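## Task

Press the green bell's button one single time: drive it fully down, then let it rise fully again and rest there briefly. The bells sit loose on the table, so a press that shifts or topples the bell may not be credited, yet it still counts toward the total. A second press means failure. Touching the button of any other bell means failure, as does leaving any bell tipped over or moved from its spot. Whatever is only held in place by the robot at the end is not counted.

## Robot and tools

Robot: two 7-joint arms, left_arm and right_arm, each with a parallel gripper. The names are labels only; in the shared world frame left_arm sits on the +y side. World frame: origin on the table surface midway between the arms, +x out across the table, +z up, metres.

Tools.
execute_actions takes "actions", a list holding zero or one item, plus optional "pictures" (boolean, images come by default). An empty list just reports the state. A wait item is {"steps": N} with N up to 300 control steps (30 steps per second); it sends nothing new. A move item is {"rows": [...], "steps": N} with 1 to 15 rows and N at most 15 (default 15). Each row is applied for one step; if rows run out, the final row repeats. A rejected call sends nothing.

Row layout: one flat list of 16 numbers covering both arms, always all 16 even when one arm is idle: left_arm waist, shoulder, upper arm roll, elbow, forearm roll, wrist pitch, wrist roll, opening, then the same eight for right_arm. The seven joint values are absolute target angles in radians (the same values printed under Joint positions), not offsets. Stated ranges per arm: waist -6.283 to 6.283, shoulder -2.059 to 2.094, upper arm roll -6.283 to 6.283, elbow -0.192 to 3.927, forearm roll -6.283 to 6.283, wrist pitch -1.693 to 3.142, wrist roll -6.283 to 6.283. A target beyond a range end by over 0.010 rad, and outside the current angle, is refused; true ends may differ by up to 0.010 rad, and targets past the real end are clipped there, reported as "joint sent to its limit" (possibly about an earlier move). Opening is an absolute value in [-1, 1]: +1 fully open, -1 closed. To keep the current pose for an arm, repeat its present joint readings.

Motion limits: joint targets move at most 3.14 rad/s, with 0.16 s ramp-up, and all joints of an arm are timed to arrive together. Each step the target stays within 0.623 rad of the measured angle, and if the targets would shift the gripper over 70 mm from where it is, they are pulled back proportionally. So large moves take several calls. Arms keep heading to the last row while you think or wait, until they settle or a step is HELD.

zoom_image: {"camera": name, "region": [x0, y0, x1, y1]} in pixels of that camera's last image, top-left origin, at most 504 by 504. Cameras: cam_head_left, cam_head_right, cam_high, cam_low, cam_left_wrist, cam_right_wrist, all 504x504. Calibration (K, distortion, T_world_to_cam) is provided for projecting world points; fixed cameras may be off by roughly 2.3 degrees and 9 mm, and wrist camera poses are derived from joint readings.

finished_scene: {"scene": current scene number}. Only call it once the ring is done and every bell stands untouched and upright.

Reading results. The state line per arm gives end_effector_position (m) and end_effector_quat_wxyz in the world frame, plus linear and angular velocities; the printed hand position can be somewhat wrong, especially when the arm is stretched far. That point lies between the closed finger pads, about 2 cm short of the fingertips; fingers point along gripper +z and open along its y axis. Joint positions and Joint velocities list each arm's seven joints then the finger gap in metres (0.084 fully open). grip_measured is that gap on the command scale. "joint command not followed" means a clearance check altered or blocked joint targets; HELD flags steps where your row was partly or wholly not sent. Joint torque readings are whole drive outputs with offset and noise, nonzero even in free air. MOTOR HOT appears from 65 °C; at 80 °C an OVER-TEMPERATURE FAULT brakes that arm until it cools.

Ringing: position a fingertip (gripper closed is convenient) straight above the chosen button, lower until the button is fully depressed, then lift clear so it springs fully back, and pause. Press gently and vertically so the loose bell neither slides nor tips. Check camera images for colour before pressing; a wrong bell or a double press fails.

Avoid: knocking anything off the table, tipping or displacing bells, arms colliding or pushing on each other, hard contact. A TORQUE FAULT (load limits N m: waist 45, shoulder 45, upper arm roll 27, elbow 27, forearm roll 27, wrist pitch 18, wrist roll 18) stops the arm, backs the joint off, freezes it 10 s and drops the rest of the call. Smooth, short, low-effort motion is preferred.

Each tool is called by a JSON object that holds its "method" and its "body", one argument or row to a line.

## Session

{"method": "execute_actions", "body": {
  "actions": []
}}

Scene clock: 0.00 s of 5100.00 s.
left_arm: end_effector_position=(+0.1026, +0.4378, +0.2880) grip_measured=+1.00 end_effector_quat_wxyz=(+0.022, +0.939, +0.343, +0.017) end_effector_velocity=(-0.001, +0.000, +0.000) end_effector_angular_velocity=(+0.001, +0.000, +0.004) | right_arm: end_effector_position=(+0.5839, +0.3890, +0.2203) grip_measured=+1.00 end_effector_quat_wxyz=(-0.086, +0.712, +0.073, +0.693) end_effector_velocity=(-0.000, +0.000, +0.001) end_effector_angular_velocity=(+0.002, +0.000, +0.000)
Joint positions: left_arm=[ 1.073 -1.118  0.086  0.512  0.021  1.631  0.358  0.084] | right_arm=[ 1.127  1.141 -0.413  2.223 -1.618  0.75   2.203  0.084]
Joint velocities: left_arm=[ 0.003 -0.     0.    -0.     0.    -0.    -0.001  0.   ] | right_arm=[ 0.    -0.     0.     0.001  0.001 -0.     0.001  0.   ]
Joint torques (N m, as the arm reports them, + toward a larger angle): no reading
camera_calibration (this result's frames):
cam_left_wrist: T_world_to_cam=[[0.640558, -0.764441, 0.0729074, 0.275557], [-0.765421, -0.643235, -0.0194685, 0.433854], [0.0617791, -0.0433341, -0.997149, 0.431756], [0, 0, 0, 1]] pos_world=[0.128897, 0.508427, 0.418881]
cam_right_wrist: T_world_to_cam=[[0.210749, -0.977409, -0.0160055, 0.292562], [-0.022182, 0.0115875, -0.999687, 0.299538], [0.977288, 0.211038, -0.0192388, -0.522779], [0, 0, 0, 1]] pos_world=[0.455893, 0.392809, 0.294069]

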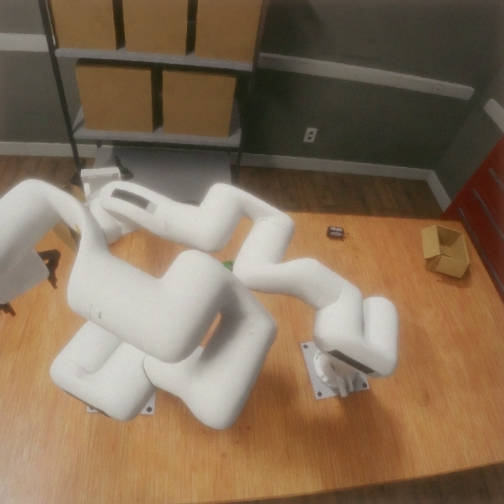

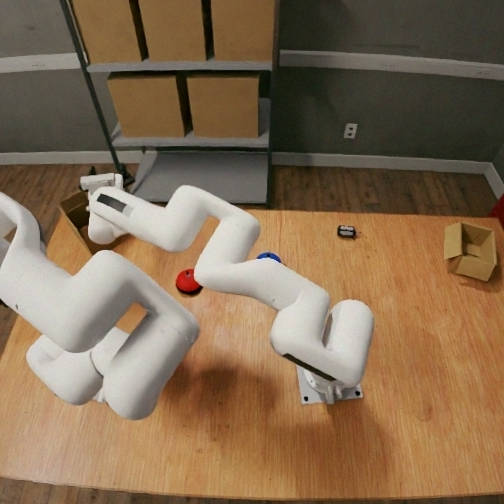

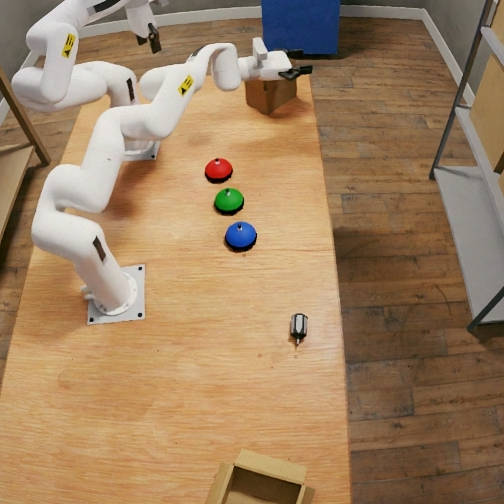

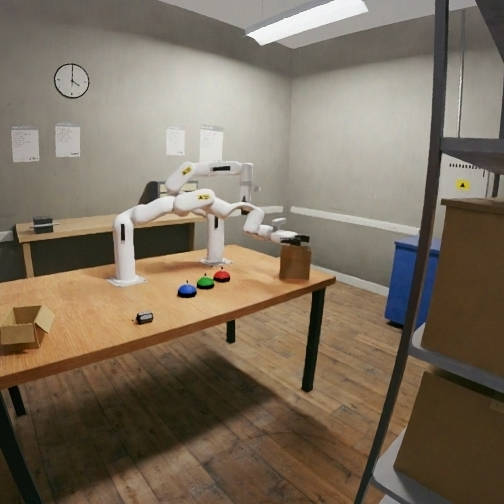

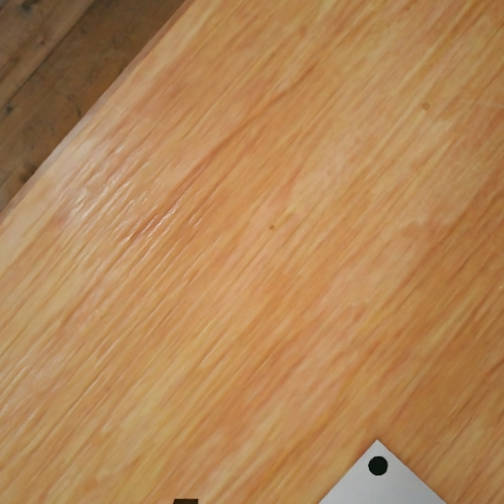

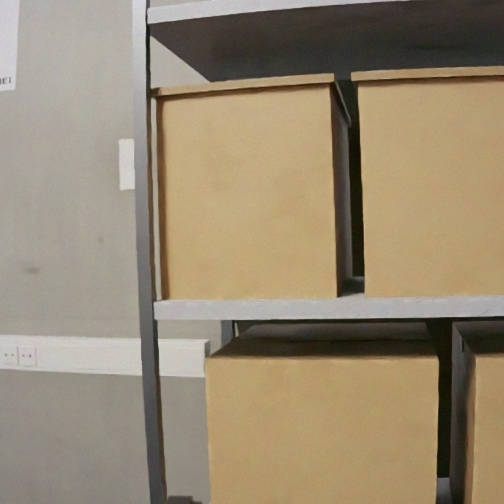

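{"method": "execute_actions", "body": {
  "actions": [
    {"rows":[[1.073,-1.118,0.086,0.512,0.021,1.631,0.358,1,1.127,0.7,-0.413,2.223,-1.618,0.75,2.203,-1]],"steps":12}
  ],
  "pictures": false
}}

{"method": "execute_actions", "body": {
  "actions": [
    {"rows":[[1.073,-1.118,0.086,0.512,0.021,1.631,0.358,1,0.653,-0.026,0,0.846,0,0.872,0.5,-1]]}
  ],
  "pictures": false
}}

{"method": "execute_actions", "body": {
  "actions": [
    {"steps":50}
  ]
}}

Scene clock: 7.73 s of 5100.00 s.
left_arm: end_effector_position=(+0.1026, +0.4378, +0.2878) grip_measured=+1.00 end_effector_quat_wxyz=(+0.022, +0.939, +0.343, +0.017) end_effector_velocity=(-0.000, +0.000, +0.000) end_effector_angular_velocity=(+0.000, +0.000, +0.001) | right_arm: end_effector_position=(+0.5791, +0.3752, +0.4275) grip_measured=-0.95 end_effector_quat_wxyz=(-0.169, +0.666, -0.008, +0.726) end_effector_velocity=(-0.039, -0.115, +0.601) end_effector_angular_velocity=(+0.721, -0.252, -0.001)
Joint positions: left_arm=[ 1.073 -1.118  0.086  0.512  0.021  1.631  0.358  0.084] | right_arm=[ 1.127  0.883 -0.413  2.224 -1.618  0.75   2.203  0.002]
Joint velocities: left_arm=[ 0.     0.     0.     0.     0.001 -0.    -0.001 -0.   ] | right_arm=[-0.001 -0.755 -0.004  0.01   0.001  0.001 -0.    -0.217]
Joint torques (N m, as the arm reports them, + toward a larger angle): left_arm=[-0.58  1.33 -0.58 11.48  0.31 -2.02  0.41] | right_arm=[ -0.52 -43.56  -5.85  17.48  -0.71  -0.06  -0.86]
Steps of this call (steps 1 to 90: nothing new was sent; then 4.33 s passed at rest; steps 91 to 102: all 12 steps of this action). Readings (joint positions):
91: left_arm=[1.073 -1.118 0.086 0.512 0.021 1.631 0.358] | right_arm=[1.127 1.141 -0.412 2.223 -1.618 0.750 2.203]
92: left_arm=[1.073 -1.118 0.086 0.512 0.021 1.631 0.358] | right_arm=[1.127 1.134 -0.411 2.220 -1.618 0.749 2.203]
94: left_arm=[1.073 -1.118 0.086 0.512 0.021 1.631 0.358] | right_arm=[1.127 1.091 -0.409 2.212 -1.618 0.749 2.203]
98: left_arm=[1.073 -1.118 0.086 0.512 0.021 1.631 0.358] | right_arm=[1.127 0.982 -0.413 2.224 -1.618 0.750 2.203]
102: the state above

Scene clock: 8.23 s of 5100.00 s.
left_arm: end_effector_position=(+0.1026, +0.4378, +0.2878) grip_measured=+1.00 end_effector_quat_wxyz=(+0.022, +0.939, +0.343, +0.017) end_effector_velocity=(+0.000, -0.000, -0.000) end_effector_angular_velocity=(-0.000, +0.000, -0.001) | right_arm: end_effector_position=(+0.6188, +0.1456, +0.4253) grip_measured=-1.00 end_effector_quat_wxyz=(-0.044, +0.845, -0.124, +0.518) end_effector_velocity=(-0.217, -0.360, -0.332) end_effector_angular_velocity=(-0.469, +1.723, +0.082)
Joint positions: left_arm=[ 1.073 -1.118  0.086  0.512  0.021  1.631  0.358  0.084] | right_arm=[ 0.824  0.325 -0.155  1.677 -1.068  0.827  1.652  0.   ]
Joint velocities: left_arm=[-0.001  0.    -0.    -0.     0.     0.     0.     0.   ] | right_arm=[-0.527 -1.108  0.444 -1.54   1.566  0.132 -1.557  0.   ]
Joint torques (N m, as the arm reports them, + toward a larger angle): left_arm=[-0.43  1.36 -0.71 11.41  0.29 -2.01  0.46] | right_arm=[  6.44 -18.86   2.24  13.79  -1.41  -1.49  -0.71]
Steps of this call (steps 1 to 15: all 15 steps of this action). Readings (joint positions):
1: left_arm=[1.073 -1.118 0.086 0.512 0.021 1.631 0.358] | right_arm=[1.127 0.858 -0.412 2.224 -1.618 0.750 2.202]
2: left_arm=[1.073 -1.118 0.086 0.512 0.021 1.631 0.358] | right_arm=[1.122 0.831 -0.405 2.217 -1.609 0.752 2.193]
4: left_arm=[1.073 -1.118 0.086 0.512 0.021 1.631 0.358] | right_arm=[1.085 0.769 -0.361 2.165 -1.551 0.762 2.135]
8: left_arm=[1.073 -1.118 0.086 0.512 0.021 1.631 0.358] | right_arm=[0.982 0.635 -0.287 2.014 -1.409 0.788 1.993]
15: the state above

Scene clock: 9.90 s of 5100.00 s.
left_arm: end_effector_position=(+0.1026, +0.4378, +0.2878) grip_measured=+1.00 end_effector_quat_wxyz=(+0.022, +0.939, +0.343, +0.017) end_effector_velocity=(+0.000, +0.000, +0.000) end_effector_angular_velocity=(+0.001, -0.001, +0.000) | right_arm: end_effector_position=(+0.3602, +0.0248, +0.1488) grip_measured=-1.00 end_effector_quat_wxyz=(-0.000, +0.991, +0.133, +0.000) end_effector_velocity=(+0.000, +0.000, +0.001) end_effector_angular_velocity=(+0.003, -0.002, -0.002)
Joint positions: left_arm=[ 1.073 -1.118  0.086  0.512  0.021  1.631  0.358  0.084] | right_arm=[ 0.653 -0.026 -0.     0.846 -0.     0.872  0.5    0.   ]
Joint velocities: left_arm=[ 0.001 -0.    -0.    -0.    -0.    -0.001  0.    -0.   ] | right_arm=[ 0.    -0.002 -0.    -0.     0.001 -0.002  0.001  0.   ]
Joint torques (N m, as the arm reports them, + toward a larger angle): left_arm=[-0.32  1.39 -0.57 11.44  0.28 -2.    0.52] | right_arm=[ -0.15 -22.63   0.03  16.4   -0.64  -1.9   -0.88]
Steps of this call (steps 1 to 45: the robot went on to your last target; steps 46 to 50: nothing new was sent). Readings (joint positions):
1: left_arm=[1.073 -1.118 0.086 0.512 0.021 1.631 0.358] | right_arm=[0.808 0.291 -0.141 1.626 -1.017 0.832 1.601]
2: left_arm=[1.073 -1.118 0.086 0.512 0.021 1.631 0.358] | right_arm=[0.794 0.263 -0.129 1.578 -0.968 0.835 1.553]
4: left_arm=[1.073 -1.118 0.086 0.512 0.021 1.631 0.358] | right_arm=[0.773 0.220 -0.108 1.487 -0.879 0.841 1.464]
8: left_arm=[1.073 -1.118 0.086 0.512 0.021 1.631 0.358] | right_arm=[0.744 0.160 -0.079 1.325 -0.714 0.849 1.299]
50: the state above
All arms were judged still, so your last target was given up. Only a new action makes them travel on or press farther. Fingers that are still opening or closing keep moving.
camera_calibration (this result's frames):
cam_left_wrist: T_world_to_cam=[[0.640937, -0.764062, 0.0735506, 0.275181], [-0.765076, -0.643649, -0.019339, 0.433888], [0.062117, -0.0438767, -0.997104, 0.431772], [0, 0, 0, 1]] pos_world=[0.128763, 0.508472, 0.418673]
cam_right_wrist: T_world_to_cam=[[0.267216, -0.963545, 0.0133094, -0.0425071], [-0.9636, -0.267301, -0.00505181, 0.425251], [0.00842527, -0.011475, -0.999899, 0.271768], [0, 0, 0, 1]] pos_world=[0.418841, 0.0758311, 0.274454]

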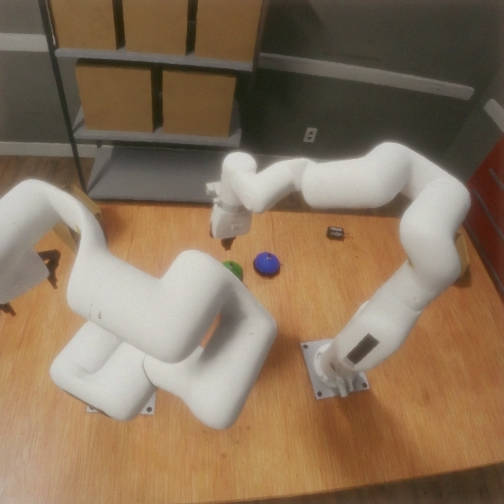

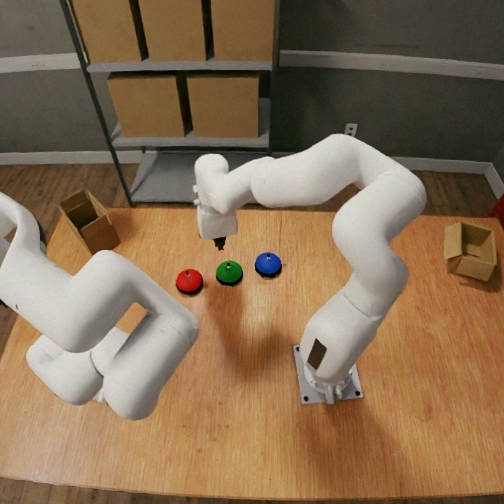

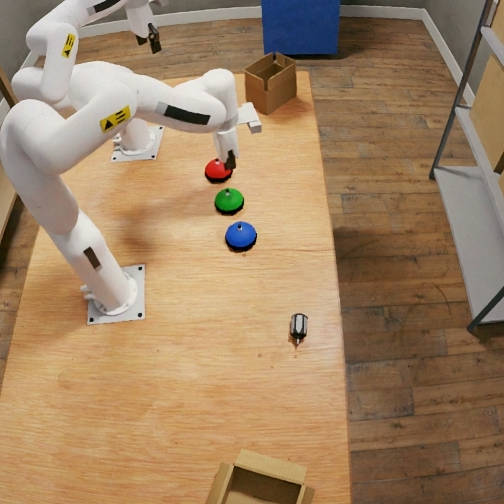

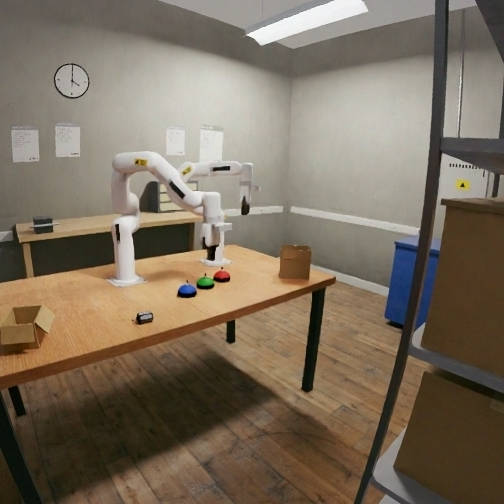

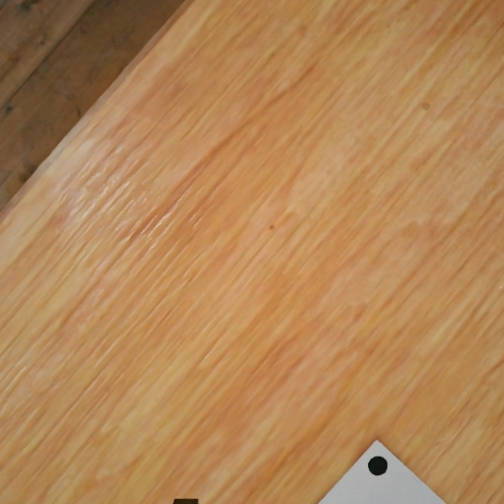

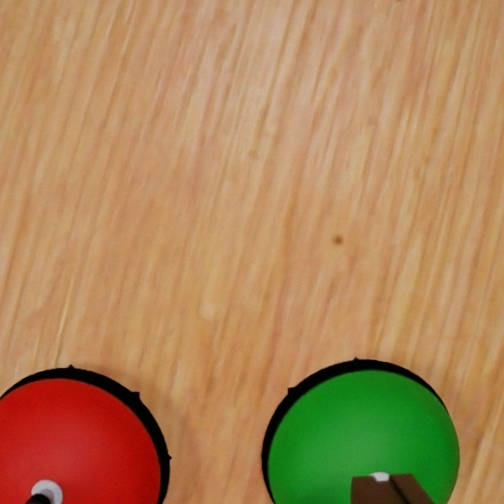

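{"method": "execute_actions", "body": {
  "actions": [
    {"rows":[[1.073,-1.118,0.086,0.512,0.021,1.631,0.358,1,0.636,0.0234,0,0.7463,0,0.723,0.5,-1]]}
  ]
}}

{"method": "zoom_image", "body": {
  "camera": "cam_low",
  "region": [170, 230, 240, 300]
}}

{"method": "zoom_image", "body": {
  "camera": "cam_head_right",
  "region": [190, 220, 270, 300]
}}

{"method": "zoom_image", "body": {
  "camera": "cam_high",
  "region": [190, 140, 270, 220]
}}

Scene clock: 18.77 s of 5100.00 s.
left_arm: end_effector_position=(+0.1026, +0.4378, +0.2878) grip_measured=+1.00 end_effector_quat_wxyz=(+0.022, +0.939, +0.343, +0.017) end_effector_velocity=(+0.000, -0.000, +0.000) end_effector_angular_velocity=(-0.000, -0.001, +0.001) | right_arm: end_effector_position=(+0.3563, +0.0113, +0.1026) grip_measured=-1.00 end_effector_quat_wxyz=(-0.001, +0.992, +0.124, +0.001) end_effector_velocity=(-0.008, -0.009, -0.012) end_effector_angular_velocity=(-0.025, +0.026, -0.002)
Joint positions: left_arm=[ 1.073 -1.118  0.086  0.512  0.021  1.631  0.358  0.084] | right_arm=[0.636 0.022 0.    0.748 0.    0.723 0.5   0.   ]
Joint velocities: left_arm=[ 0.     0.    -0.    -0.    -0.001 -0.    -0.001 -0.   ] | right_arm=[-0.001  0.01  -0.001 -0.02  -0.001  0.005  0.     0.   ]
Joint torques (N m, as the arm reports them, + toward a larger angle): left_arm=[-0.35  1.31 -0.66 11.37  0.23 -2.01  0.44] | right_arm=[ -0.25 -22.6   -0.03  15.65  -0.59  -1.92  -0.79]
Steps of this call (steps 1 to 90: nothing new was sent; then 5.37 s passed at rest; steps 91 to 105: all 15 steps of this action). Readings (joint positions):
91: left_arm=[1.073 -1.118 0.086 0.512 0.021 1.631 0.358] | right_arm=[0.653 -0.026 0.000 0.845 -0.000 0.871 0.500]
92: left_arm=[1.073 -1.118 0.086 0.512 0.021 1.631 0.358] | right_arm=[0.652 -0.024 0.000 0.840 0.000 0.859 0.500]
94: left_arm=[1.073 -1.118 0.086 0.512 0.021 1.631 0.358] | right_arm=[0.645 -0.005 0.001 0.801 0.000 0.791 0.500]
98: left_arm=[1.073 -1.118 0.086 0.512 0.021 1.631 0.358] | right_arm=[0.636 0.028 -0.001 0.738 -0.000 0.728 0.500]
105: the state above
camera_calibration (this result's frames):
cam_left_wrist: T_world_to_cam=[[0.640936, -0.764062, 0.0735504, 0.275181], [-0.765076, -0.643649, -0.0193393, 0.433888], [0.0621171, -0.0438764, -0.997104, 0.431772], [0, 0, 0, 1]] pos_world=[0.128763, 0.508472, 0.418673]
cam_right_wrist: T_world_to_cam=[[0.250999, -0.967911, 0.0121225, -0.0479123], [-0.967935, -0.251095, -0.007222, 0.419299], [0.0100342, -0.0099211, -0.9999, 0.224859], [0, 0, 0, 1]] pos_world=[0.415624, 0.0611401, 0.228446]

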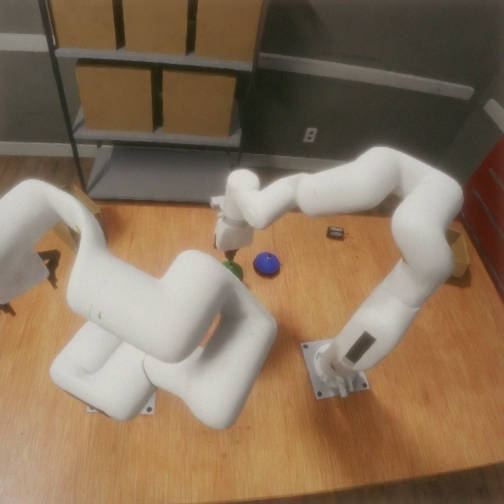

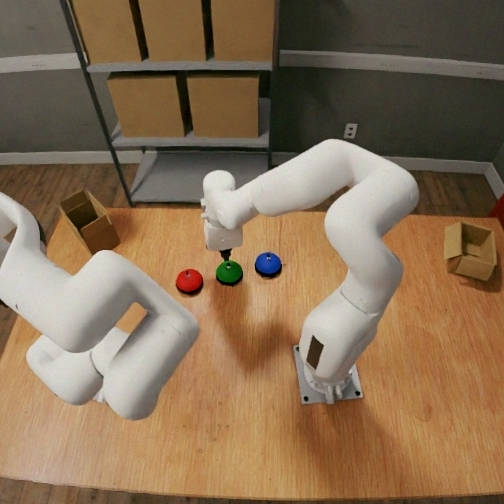

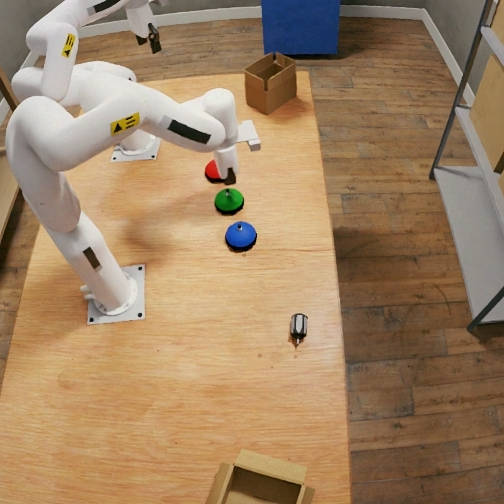

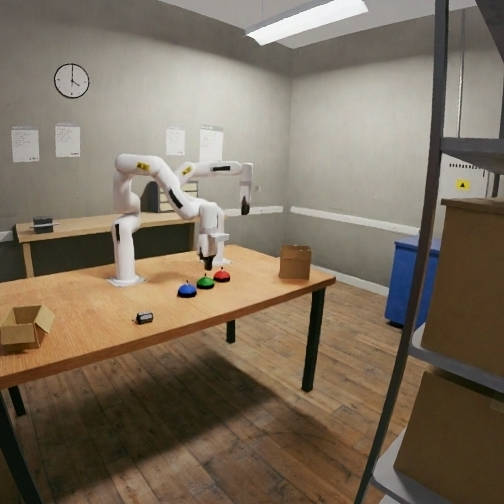

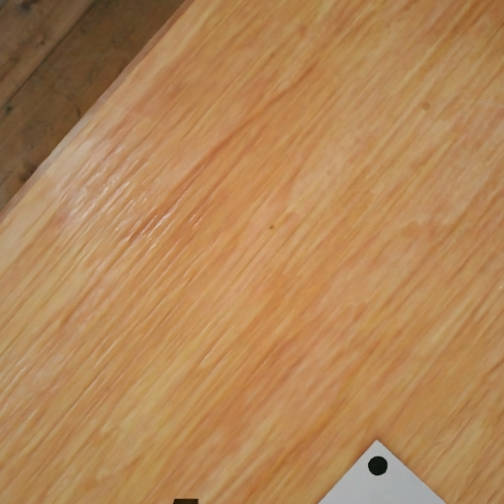

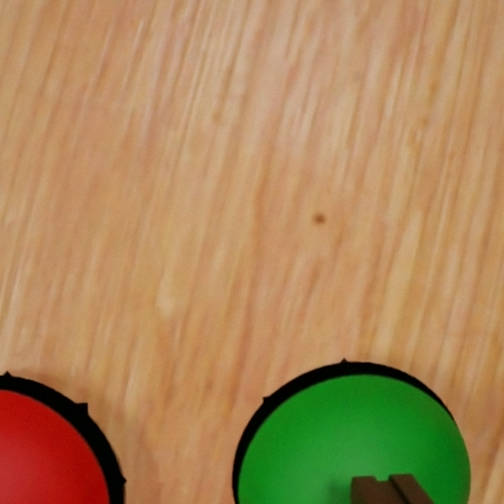

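Region (170, 230, 240, 300) of cam_low's 504x504 image, scaled by 7.200, with more detail than that image has.

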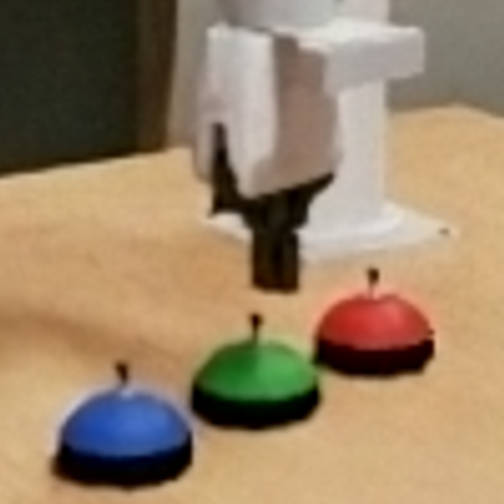

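Region (190, 220, 270, 300) of cam_head_right's 504x504 image, scaled by 6.300, with more detail than that image has.

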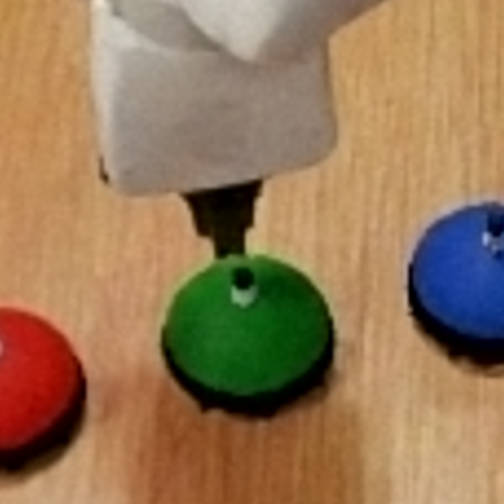

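Region (190, 140, 270, 220) of cam_high's 504x504 image, scaled by 6.300, with more detail than that image has.

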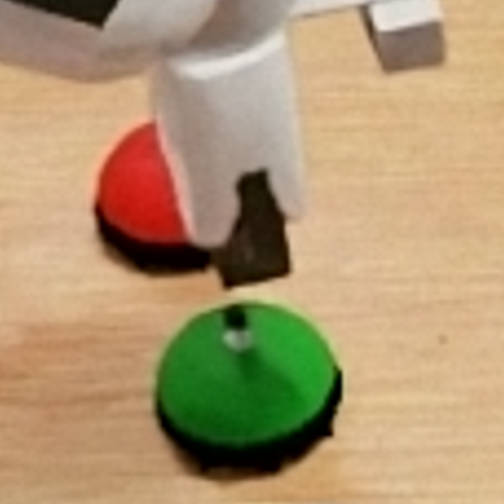

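{"method": "execute_actions", "body": {
  "actions": [
    {"rows":[[1.073,-1.118,0.086,0.512,0.021,1.631,0.358,1,0.637,-0.0108,0,0.7054,0,0.716,0.5,-1]]}
  ]
}}

{"method": "zoom_image", "body": {
  "camera": "cam_low",
  "region": [170, 230, 240, 300]
}}

{"method": "zoom_image", "body": {
  "camera": "cam_head_right",
  "region": [190, 220, 270, 300]
}}

{"method": "zoom_image", "body": {
  "camera": "cam_high",
  "region": [190, 140, 270, 220]
}}

Scene clock: 24.40 s of 5100.00 s.
left_arm: end_effector_position=(+0.1026, +0.4378, +0.2878) grip_measured=+1.00 end_effector_quat_wxyz=(+0.022, +0.939, +0.343, +0.017) end_effector_velocity=(-0.000, +0.000, -0.000) end_effector_angular_velocity=(+0.000, +0.001, +0.000) | right_arm: end_effector_position=(+0.3472, +0.0032, +0.1016) grip_measured=-1.00 end_effector_quat_wxyz=(-0.000, +0.992, +0.125, +0.000) end_effector_velocity=(+0.000, -0.001, +0.001) end_effector_angular_velocity=(-0.000, -0.002, +0.001)
Joint positions: left_arm=[ 1.073 -1.118  0.086  0.512  0.021  1.631  0.358  0.084] | right_arm=[ 0.637 -0.011 -0.     0.706  0.     0.716  0.5    0.   ]
Joint velocities: left_arm=[ 0.     0.     0.    -0.     0.001 -0.     0.    -0.   ] | right_arm=[-0.    -0.003 -0.001 -0.001 -0.002  0.001 -0.     0.   ]
Joint torques (N m, as the arm reports them, + toward a larger angle): left_arm=[-0.41  1.36 -0.67 11.46  0.32 -2.03  0.37] | right_arm=[ -0.3  -21.66  -0.08  15.29  -0.53  -1.94  -0.89]
Steps of this call (steps 1 to 15: the robot went on to your last target; steps 16 to 90: nothing new was sent; then 2.13 s passed at rest; steps 91 to 105: all 15 steps of this action). Readings (joint positions):
91: left_arm=[1.073 -1.118 0.086 0.512 0.021 1.631 0.358] | right_arm=[0.636 0.023 -0.000 0.745 0.000 0.723 0.500]
92: left_arm=[1.073 -1.118 0.086 0.512 0.021 1.631 0.358] | right_arm=[0.636 0.016 -0.000 0.738 0.000 0.721 0.500]
94: left_arm=[1.073 -1.118 0.086 0.512 0.021 1.631 0.358] | right_arm=[0.637 -0.004 0.000 0.713 -0.000 0.718 0.500]
98: left_arm=[1.073 -1.118 0.086 0.512 0.021 1.631 0.358] | right_arm=[0.637 -0.011 -0.000 0.705 -0.000 0.716 0.500]
105: the state above
camera_calibration (this result's frames):
cam_left_wrist: T_world_to_cam=[[0.640936, -0.764062, 0.0735504, 0.275181], [-0.765076, -0.643649, -0.0193394, 0.433888], [0.0621172, -0.0438764, -0.997104, 0.431772], [0, 0, 0, 1]] pos_world=[0.128763, 0.508472, 0.418673]
cam_right_wrist: T_world_to_cam=[[0.251756, -0.967701, 0.0132071, -0.0537756], [-0.967754, -0.251841, -0.00522736, 0.408208], [0.0083846, -0.0114652, -0.999899, 0.22446], [0, 0, 0, 1]] pos_world=[0.406701, 0.0533384, 0.227281]

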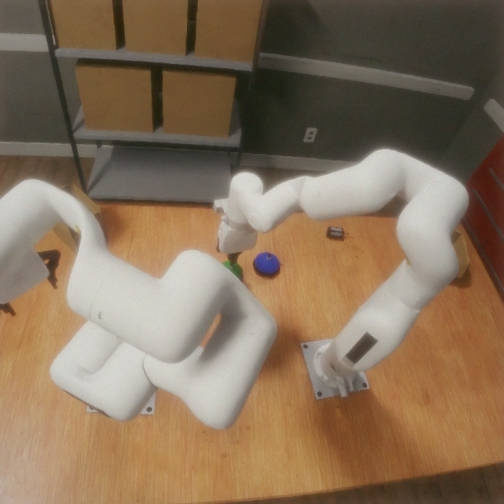

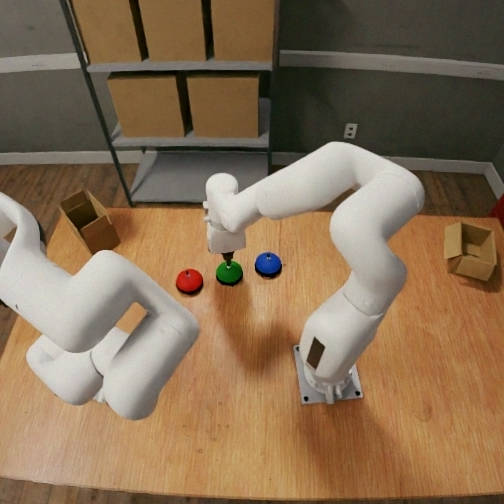

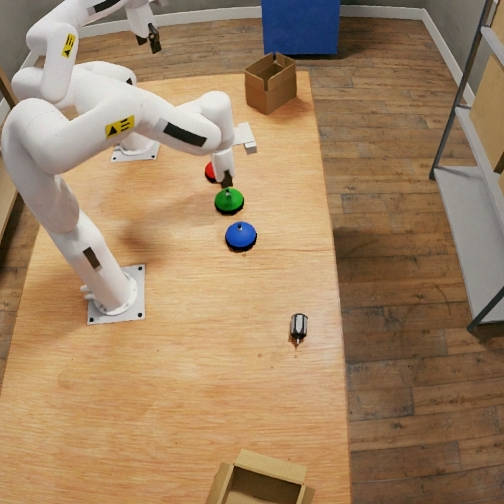

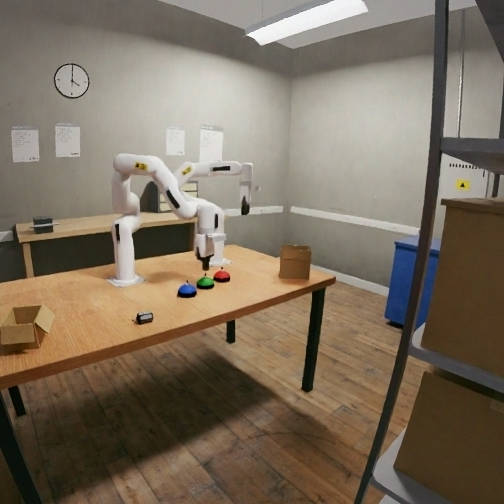

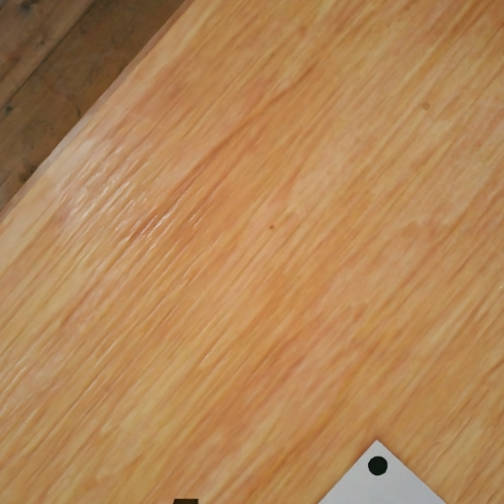

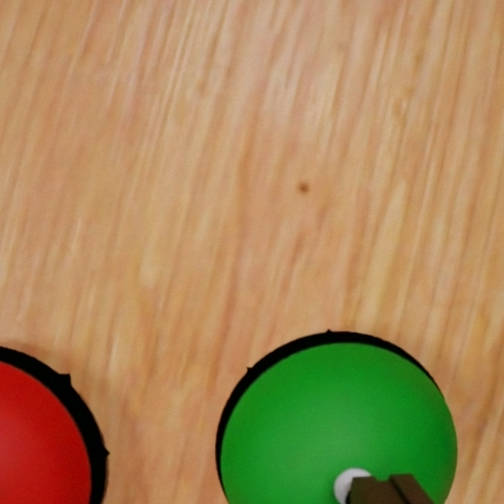

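Region (170, 230, 240, 300) of cam_low's 504x504 image, scaled by 7.200, with more detail than that image has.

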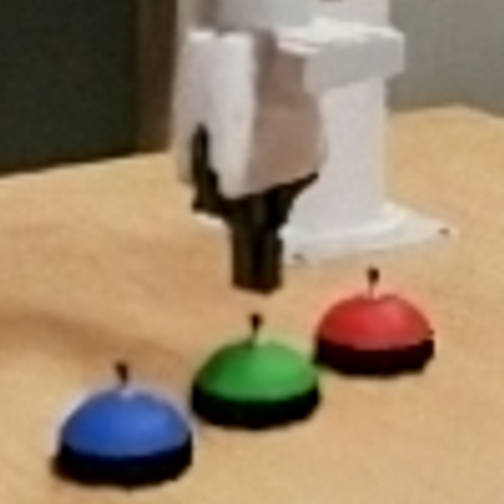

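Region (190, 220, 270, 300) of cam_head_right's 504x504 image, scaled by 6.300, with more detail than that image has.

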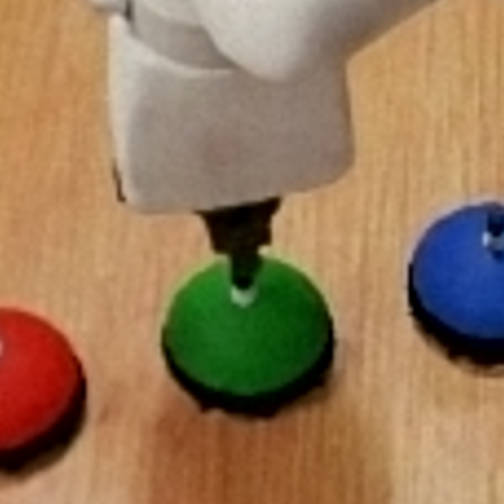

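Region (190, 140, 270, 220) of cam_high's 504x504 image, scaled by 6.300, with more detail than that image has.

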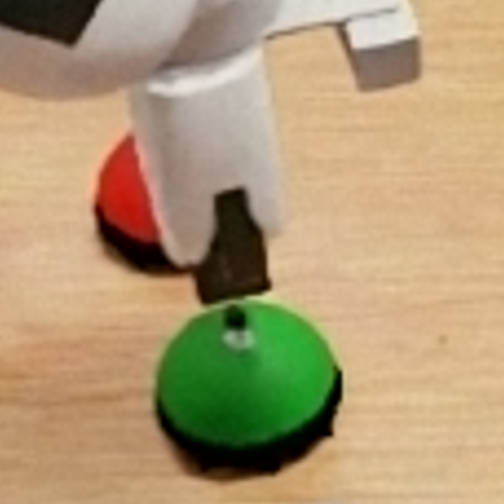

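{"method": "execute_actions", "body": {
  "actions": [
    {"rows":[[1.073,-1.118,0.086,0.512,0.021,1.631,0.358,1,0.637,0.002,0,0.7012,0,0.699,0.5,-1],[1.073,-1.118,0.086,0.512,0.021,1.631,0.358,1,0.637,0.0147,0,0.697,0,0.682,0.5,-1],[1.073,-1.118,0.086,0.512,0.021,1.631,0.358,1,0.637,0.0274,0,0.6927,0,0.665,0.5,-1],[1.073,-1.118,0.086,0.512,0.021,1.631,0.358,1,0.637,0.04,0,0.6885,0,0.648,0.5,-1],[1.073,-1.118,0.086,0.512,0.021,1.631,0.358,1,0.637,0.0529,0,0.6843,0,0.6314,0.5,-1]]}
  ],
  "pictures": false
}}

Scene clock: 31.20 s of 5100.00 s.
left_arm: end_effector_position=(+0.1026, +0.4378, +0.2878) grip_measured=+1.00 end_effector_quat_wxyz=(+0.022, +0.939, +0.343, +0.017) end_effector_velocity=(+0.000, -0.000, -0.000) end_effector_angular_velocity=(-0.000, +0.001, -0.002) | right_arm: end_effector_position=(+0.3502, +0.0060, +0.0793) grip_measured=-1.00 end_effector_quat_wxyz=(-0.004, +0.992, +0.125, +0.005) end_effector_velocity=(-0.001, -0.001, -0.002) end_effector_angular_velocity=(-0.001, +0.002, -0.002)
Joint positions: left_arm=[ 1.073 -1.118  0.086  0.512  0.021  1.631  0.358  0.084] | right_arm=[ 0.637  0.046 -0.     0.69  -0.     0.631  0.5    0.   ]
Joint velocities: left_arm=[-0.002 -0.    -0.    -0.     0.     0.     0.    -0.   ] | right_arm=[-0.     0.002 -0.001 -0.006  0.001 -0.006  0.001  0.   ]
Joint torques (N m, as the arm reports them, + toward a larger angle): left_arm=[-0.34  1.38 -0.67 11.45  0.29 -2.03  0.48] | right_arm=[-0.28  0.73 -0.07  1.18 -0.41 -1.6  -0.83]
Steps of this call (steps 1 to 15: the robot went on to your last target; steps 16 to 90: nothing new was sent; then 3.30 s passed at rest; steps 91 to 105: all 15 steps of this action). Readings (joint positions):
91: left_arm=[1.073 -1.118 0.086 0.512 0.021 1.631 0.358] | right_arm=[0.637 -0.010 -0.000 0.705 -0.000 0.715 0.500]
92: left_arm=[1.073 -1.118 0.086 0.512 0.021 1.631 0.358] | right_arm=[0.637 -0.007 -0.000 0.705 0.000 0.709 0.500]
94: left_arm=[1.073 -1.118 0.086 0.512 0.021 1.631 0.358] | right_arm=[0.637 0.010 -0.000 0.700 0.000 0.685 0.500]
98: left_arm=[1.073 -1.118 0.086 0.512 0.021 1.631 0.358] | right_arm=[0.637 0.044 0.000 0.692 -0.000 0.638 0.500]
105: the state above

{"method": "execute_actions", "body": {
  "actions": [
    {"rows":[[1.073,-1.118,0.086,0.512,0.021,1.631,0.358,1,0.637,-0.0108,0,0.7054,0,0.716,0.5,-1]]}
  ],
  "pictures": false
}}

{"method": "execute_actions", "body": {
  "actions": [
    {"steps":15}
  ],
  "pictures": false
}}

{"method": "finished_scene", "body": {
  "scene": 2
}}

Scene clock: 34.37 s of 5100.00 s.
left_arm: end_effector_position=(+0.1026, +0.4378, +0.2878) grip_measured=+1.00 end_effector_quat_wxyz=(+0.022, +0.939, +0.343, +0.017) end_effector_velocity=(-0.000, +0.000, +0.000) end_effector_angular_velocity=(+0.001, +0.000, +0.000) | right_arm: end_effector_position=(+0.3464, +0.0025, +0.1002) grip_measured=-1.00 end_effector_quat_wxyz=(+0.001, +0.992, +0.125, -0.001) end_effector_velocity=(+0.006, +0.006, +0.009) end_effector_angular_velocity=(+0.017, -0.020, -0.000)
Joint positions: left_arm=[ 1.073 -1.118  0.086  0.512  0.021  1.631  0.358  0.084] | right_arm=[ 0.637 -0.009  0.     0.704  0.     0.716  0.5    0.   ]
Joint velocities: left_arm=[ 0. -0. -0.  0.  0. -0. -0.  0.] | right_arm=[-0.    -0.011  0.     0.014 -0.001 -0.002  0.001  0.   ]
Joint torques (N m, as the arm reports them, + toward a larger angle): left_arm=[-0.32  1.33 -0.67 11.43  0.24 -1.94  0.39] | right_arm=[ -0.17 -21.58  -0.02  14.99  -0.61  -1.86  -0.89]
Steps of this call (steps 1 to 15: the robot went on to your last target; steps 16 to 80: nothing new was sent; steps 81 to 95: all 15 steps of this action). Readings (joint positions):
81: left_arm=[1.073 -1.118 0.086 0.512 0.021 1.631 0.358] | right_arm=[0.637 0.045 0.000 0.690 0.000 0.633 0.500]
82: left_arm=[1.073 -1.118 0.086 0.512 0.021 1.631 0.358] | right_arm=[0.637 0.040 0.000 0.691 0.000 0.643 0.500]
84: left_arm=[1.073 -1.118 0.086 0.512 0.021 1.631 0.358] | right_arm=[0.637 0.015 0.000 0.690 0.000 0.691 0.500]
88: left_arm=[1.073 -1.118 0.086 0.512 0.021 1.631 0.358] | right_arm=[0.637 -0.007 -0.000 0.700 0.000 0.716 0.500]
95: the state above

Scene clock: 34.87 s of 5100.00 s.
left_arm: end_effector_position=(+0.1026, +0.4378, +0.2878) grip_measured=+1.00 end_effector_quat_wxyz=(+0.022, +0.939, +0.343, +0.017) end_effector_velocity=(-0.000, +0.000, +0.000) end_effector_angular_velocity=(+0.000, -0.001, +0.002) | right_arm: end_effector_position=(+0.3471, +0.0032, +0.1016) grip_measured=-1.00 end_effector_quat_wxyz=(-0.000, +0.992, +0.125, +0.000) end_effector_velocity=(-0.000, -0.000, -0.000) end_effector_angular_velocity=(+0.000, +0.000, -0.002)
Joint positions: left_arm=[ 1.073 -1.118  0.086  0.512  0.021  1.631  0.358  0.084] | right_arm=[ 0.637 -0.011  0.     0.705  0.     0.716  0.5    0.   ]
Joint velocities: left_arm=[ 0.002 -0.    -0.     0.    -0.    -0.    -0.001 -0.   ] | right_arm=[ 0.     0.    -0.    -0.     0.001 -0.     0.001  0.   ]
Joint torques (N m, as the arm reports them, + toward a larger angle): left_arm=[-0.36  1.27 -0.65 11.42  0.29 -2.01  0.49] | right_arm=[ -0.25 -21.73   0.    15.23  -0.54  -1.93  -0.87]
Steps of this call (steps 1 to 15: the robot went on to your last target). Readings (joint positions):
1: left_arm=[1.073 -1.118 0.086 0.512 0.021 1.631 0.358] | right_arm=[0.637 -0.009 0.000 0.704 0.000 0.716 0.500]
2: left_arm=[1.073 -1.118 0.086 0.512 0.021 1.631 0.358] | right_arm=[0.637 -0.010 0.000 0.704 0.000 0.716 0.500]
4: left_arm=[1.073 -1.118 0.086 0.512 0.021 1.631 0.358] | right_arm=[0.637 -0.010 0.000 0.705 0.000 0.716 0.500]
8: left_arm=[1.073 -1.118 0.086 0.512 0.021 1.631 0.358] | right_arm=[0.637 -0.010 0.000 0.705 0.000 0.716 0.500]
15: the state above
All arms were judged still, so your last target was given up. Only a new action makes them travel on or press farther. Fingers that are still opening or closing keep moving.

The scene is finished: the task was done.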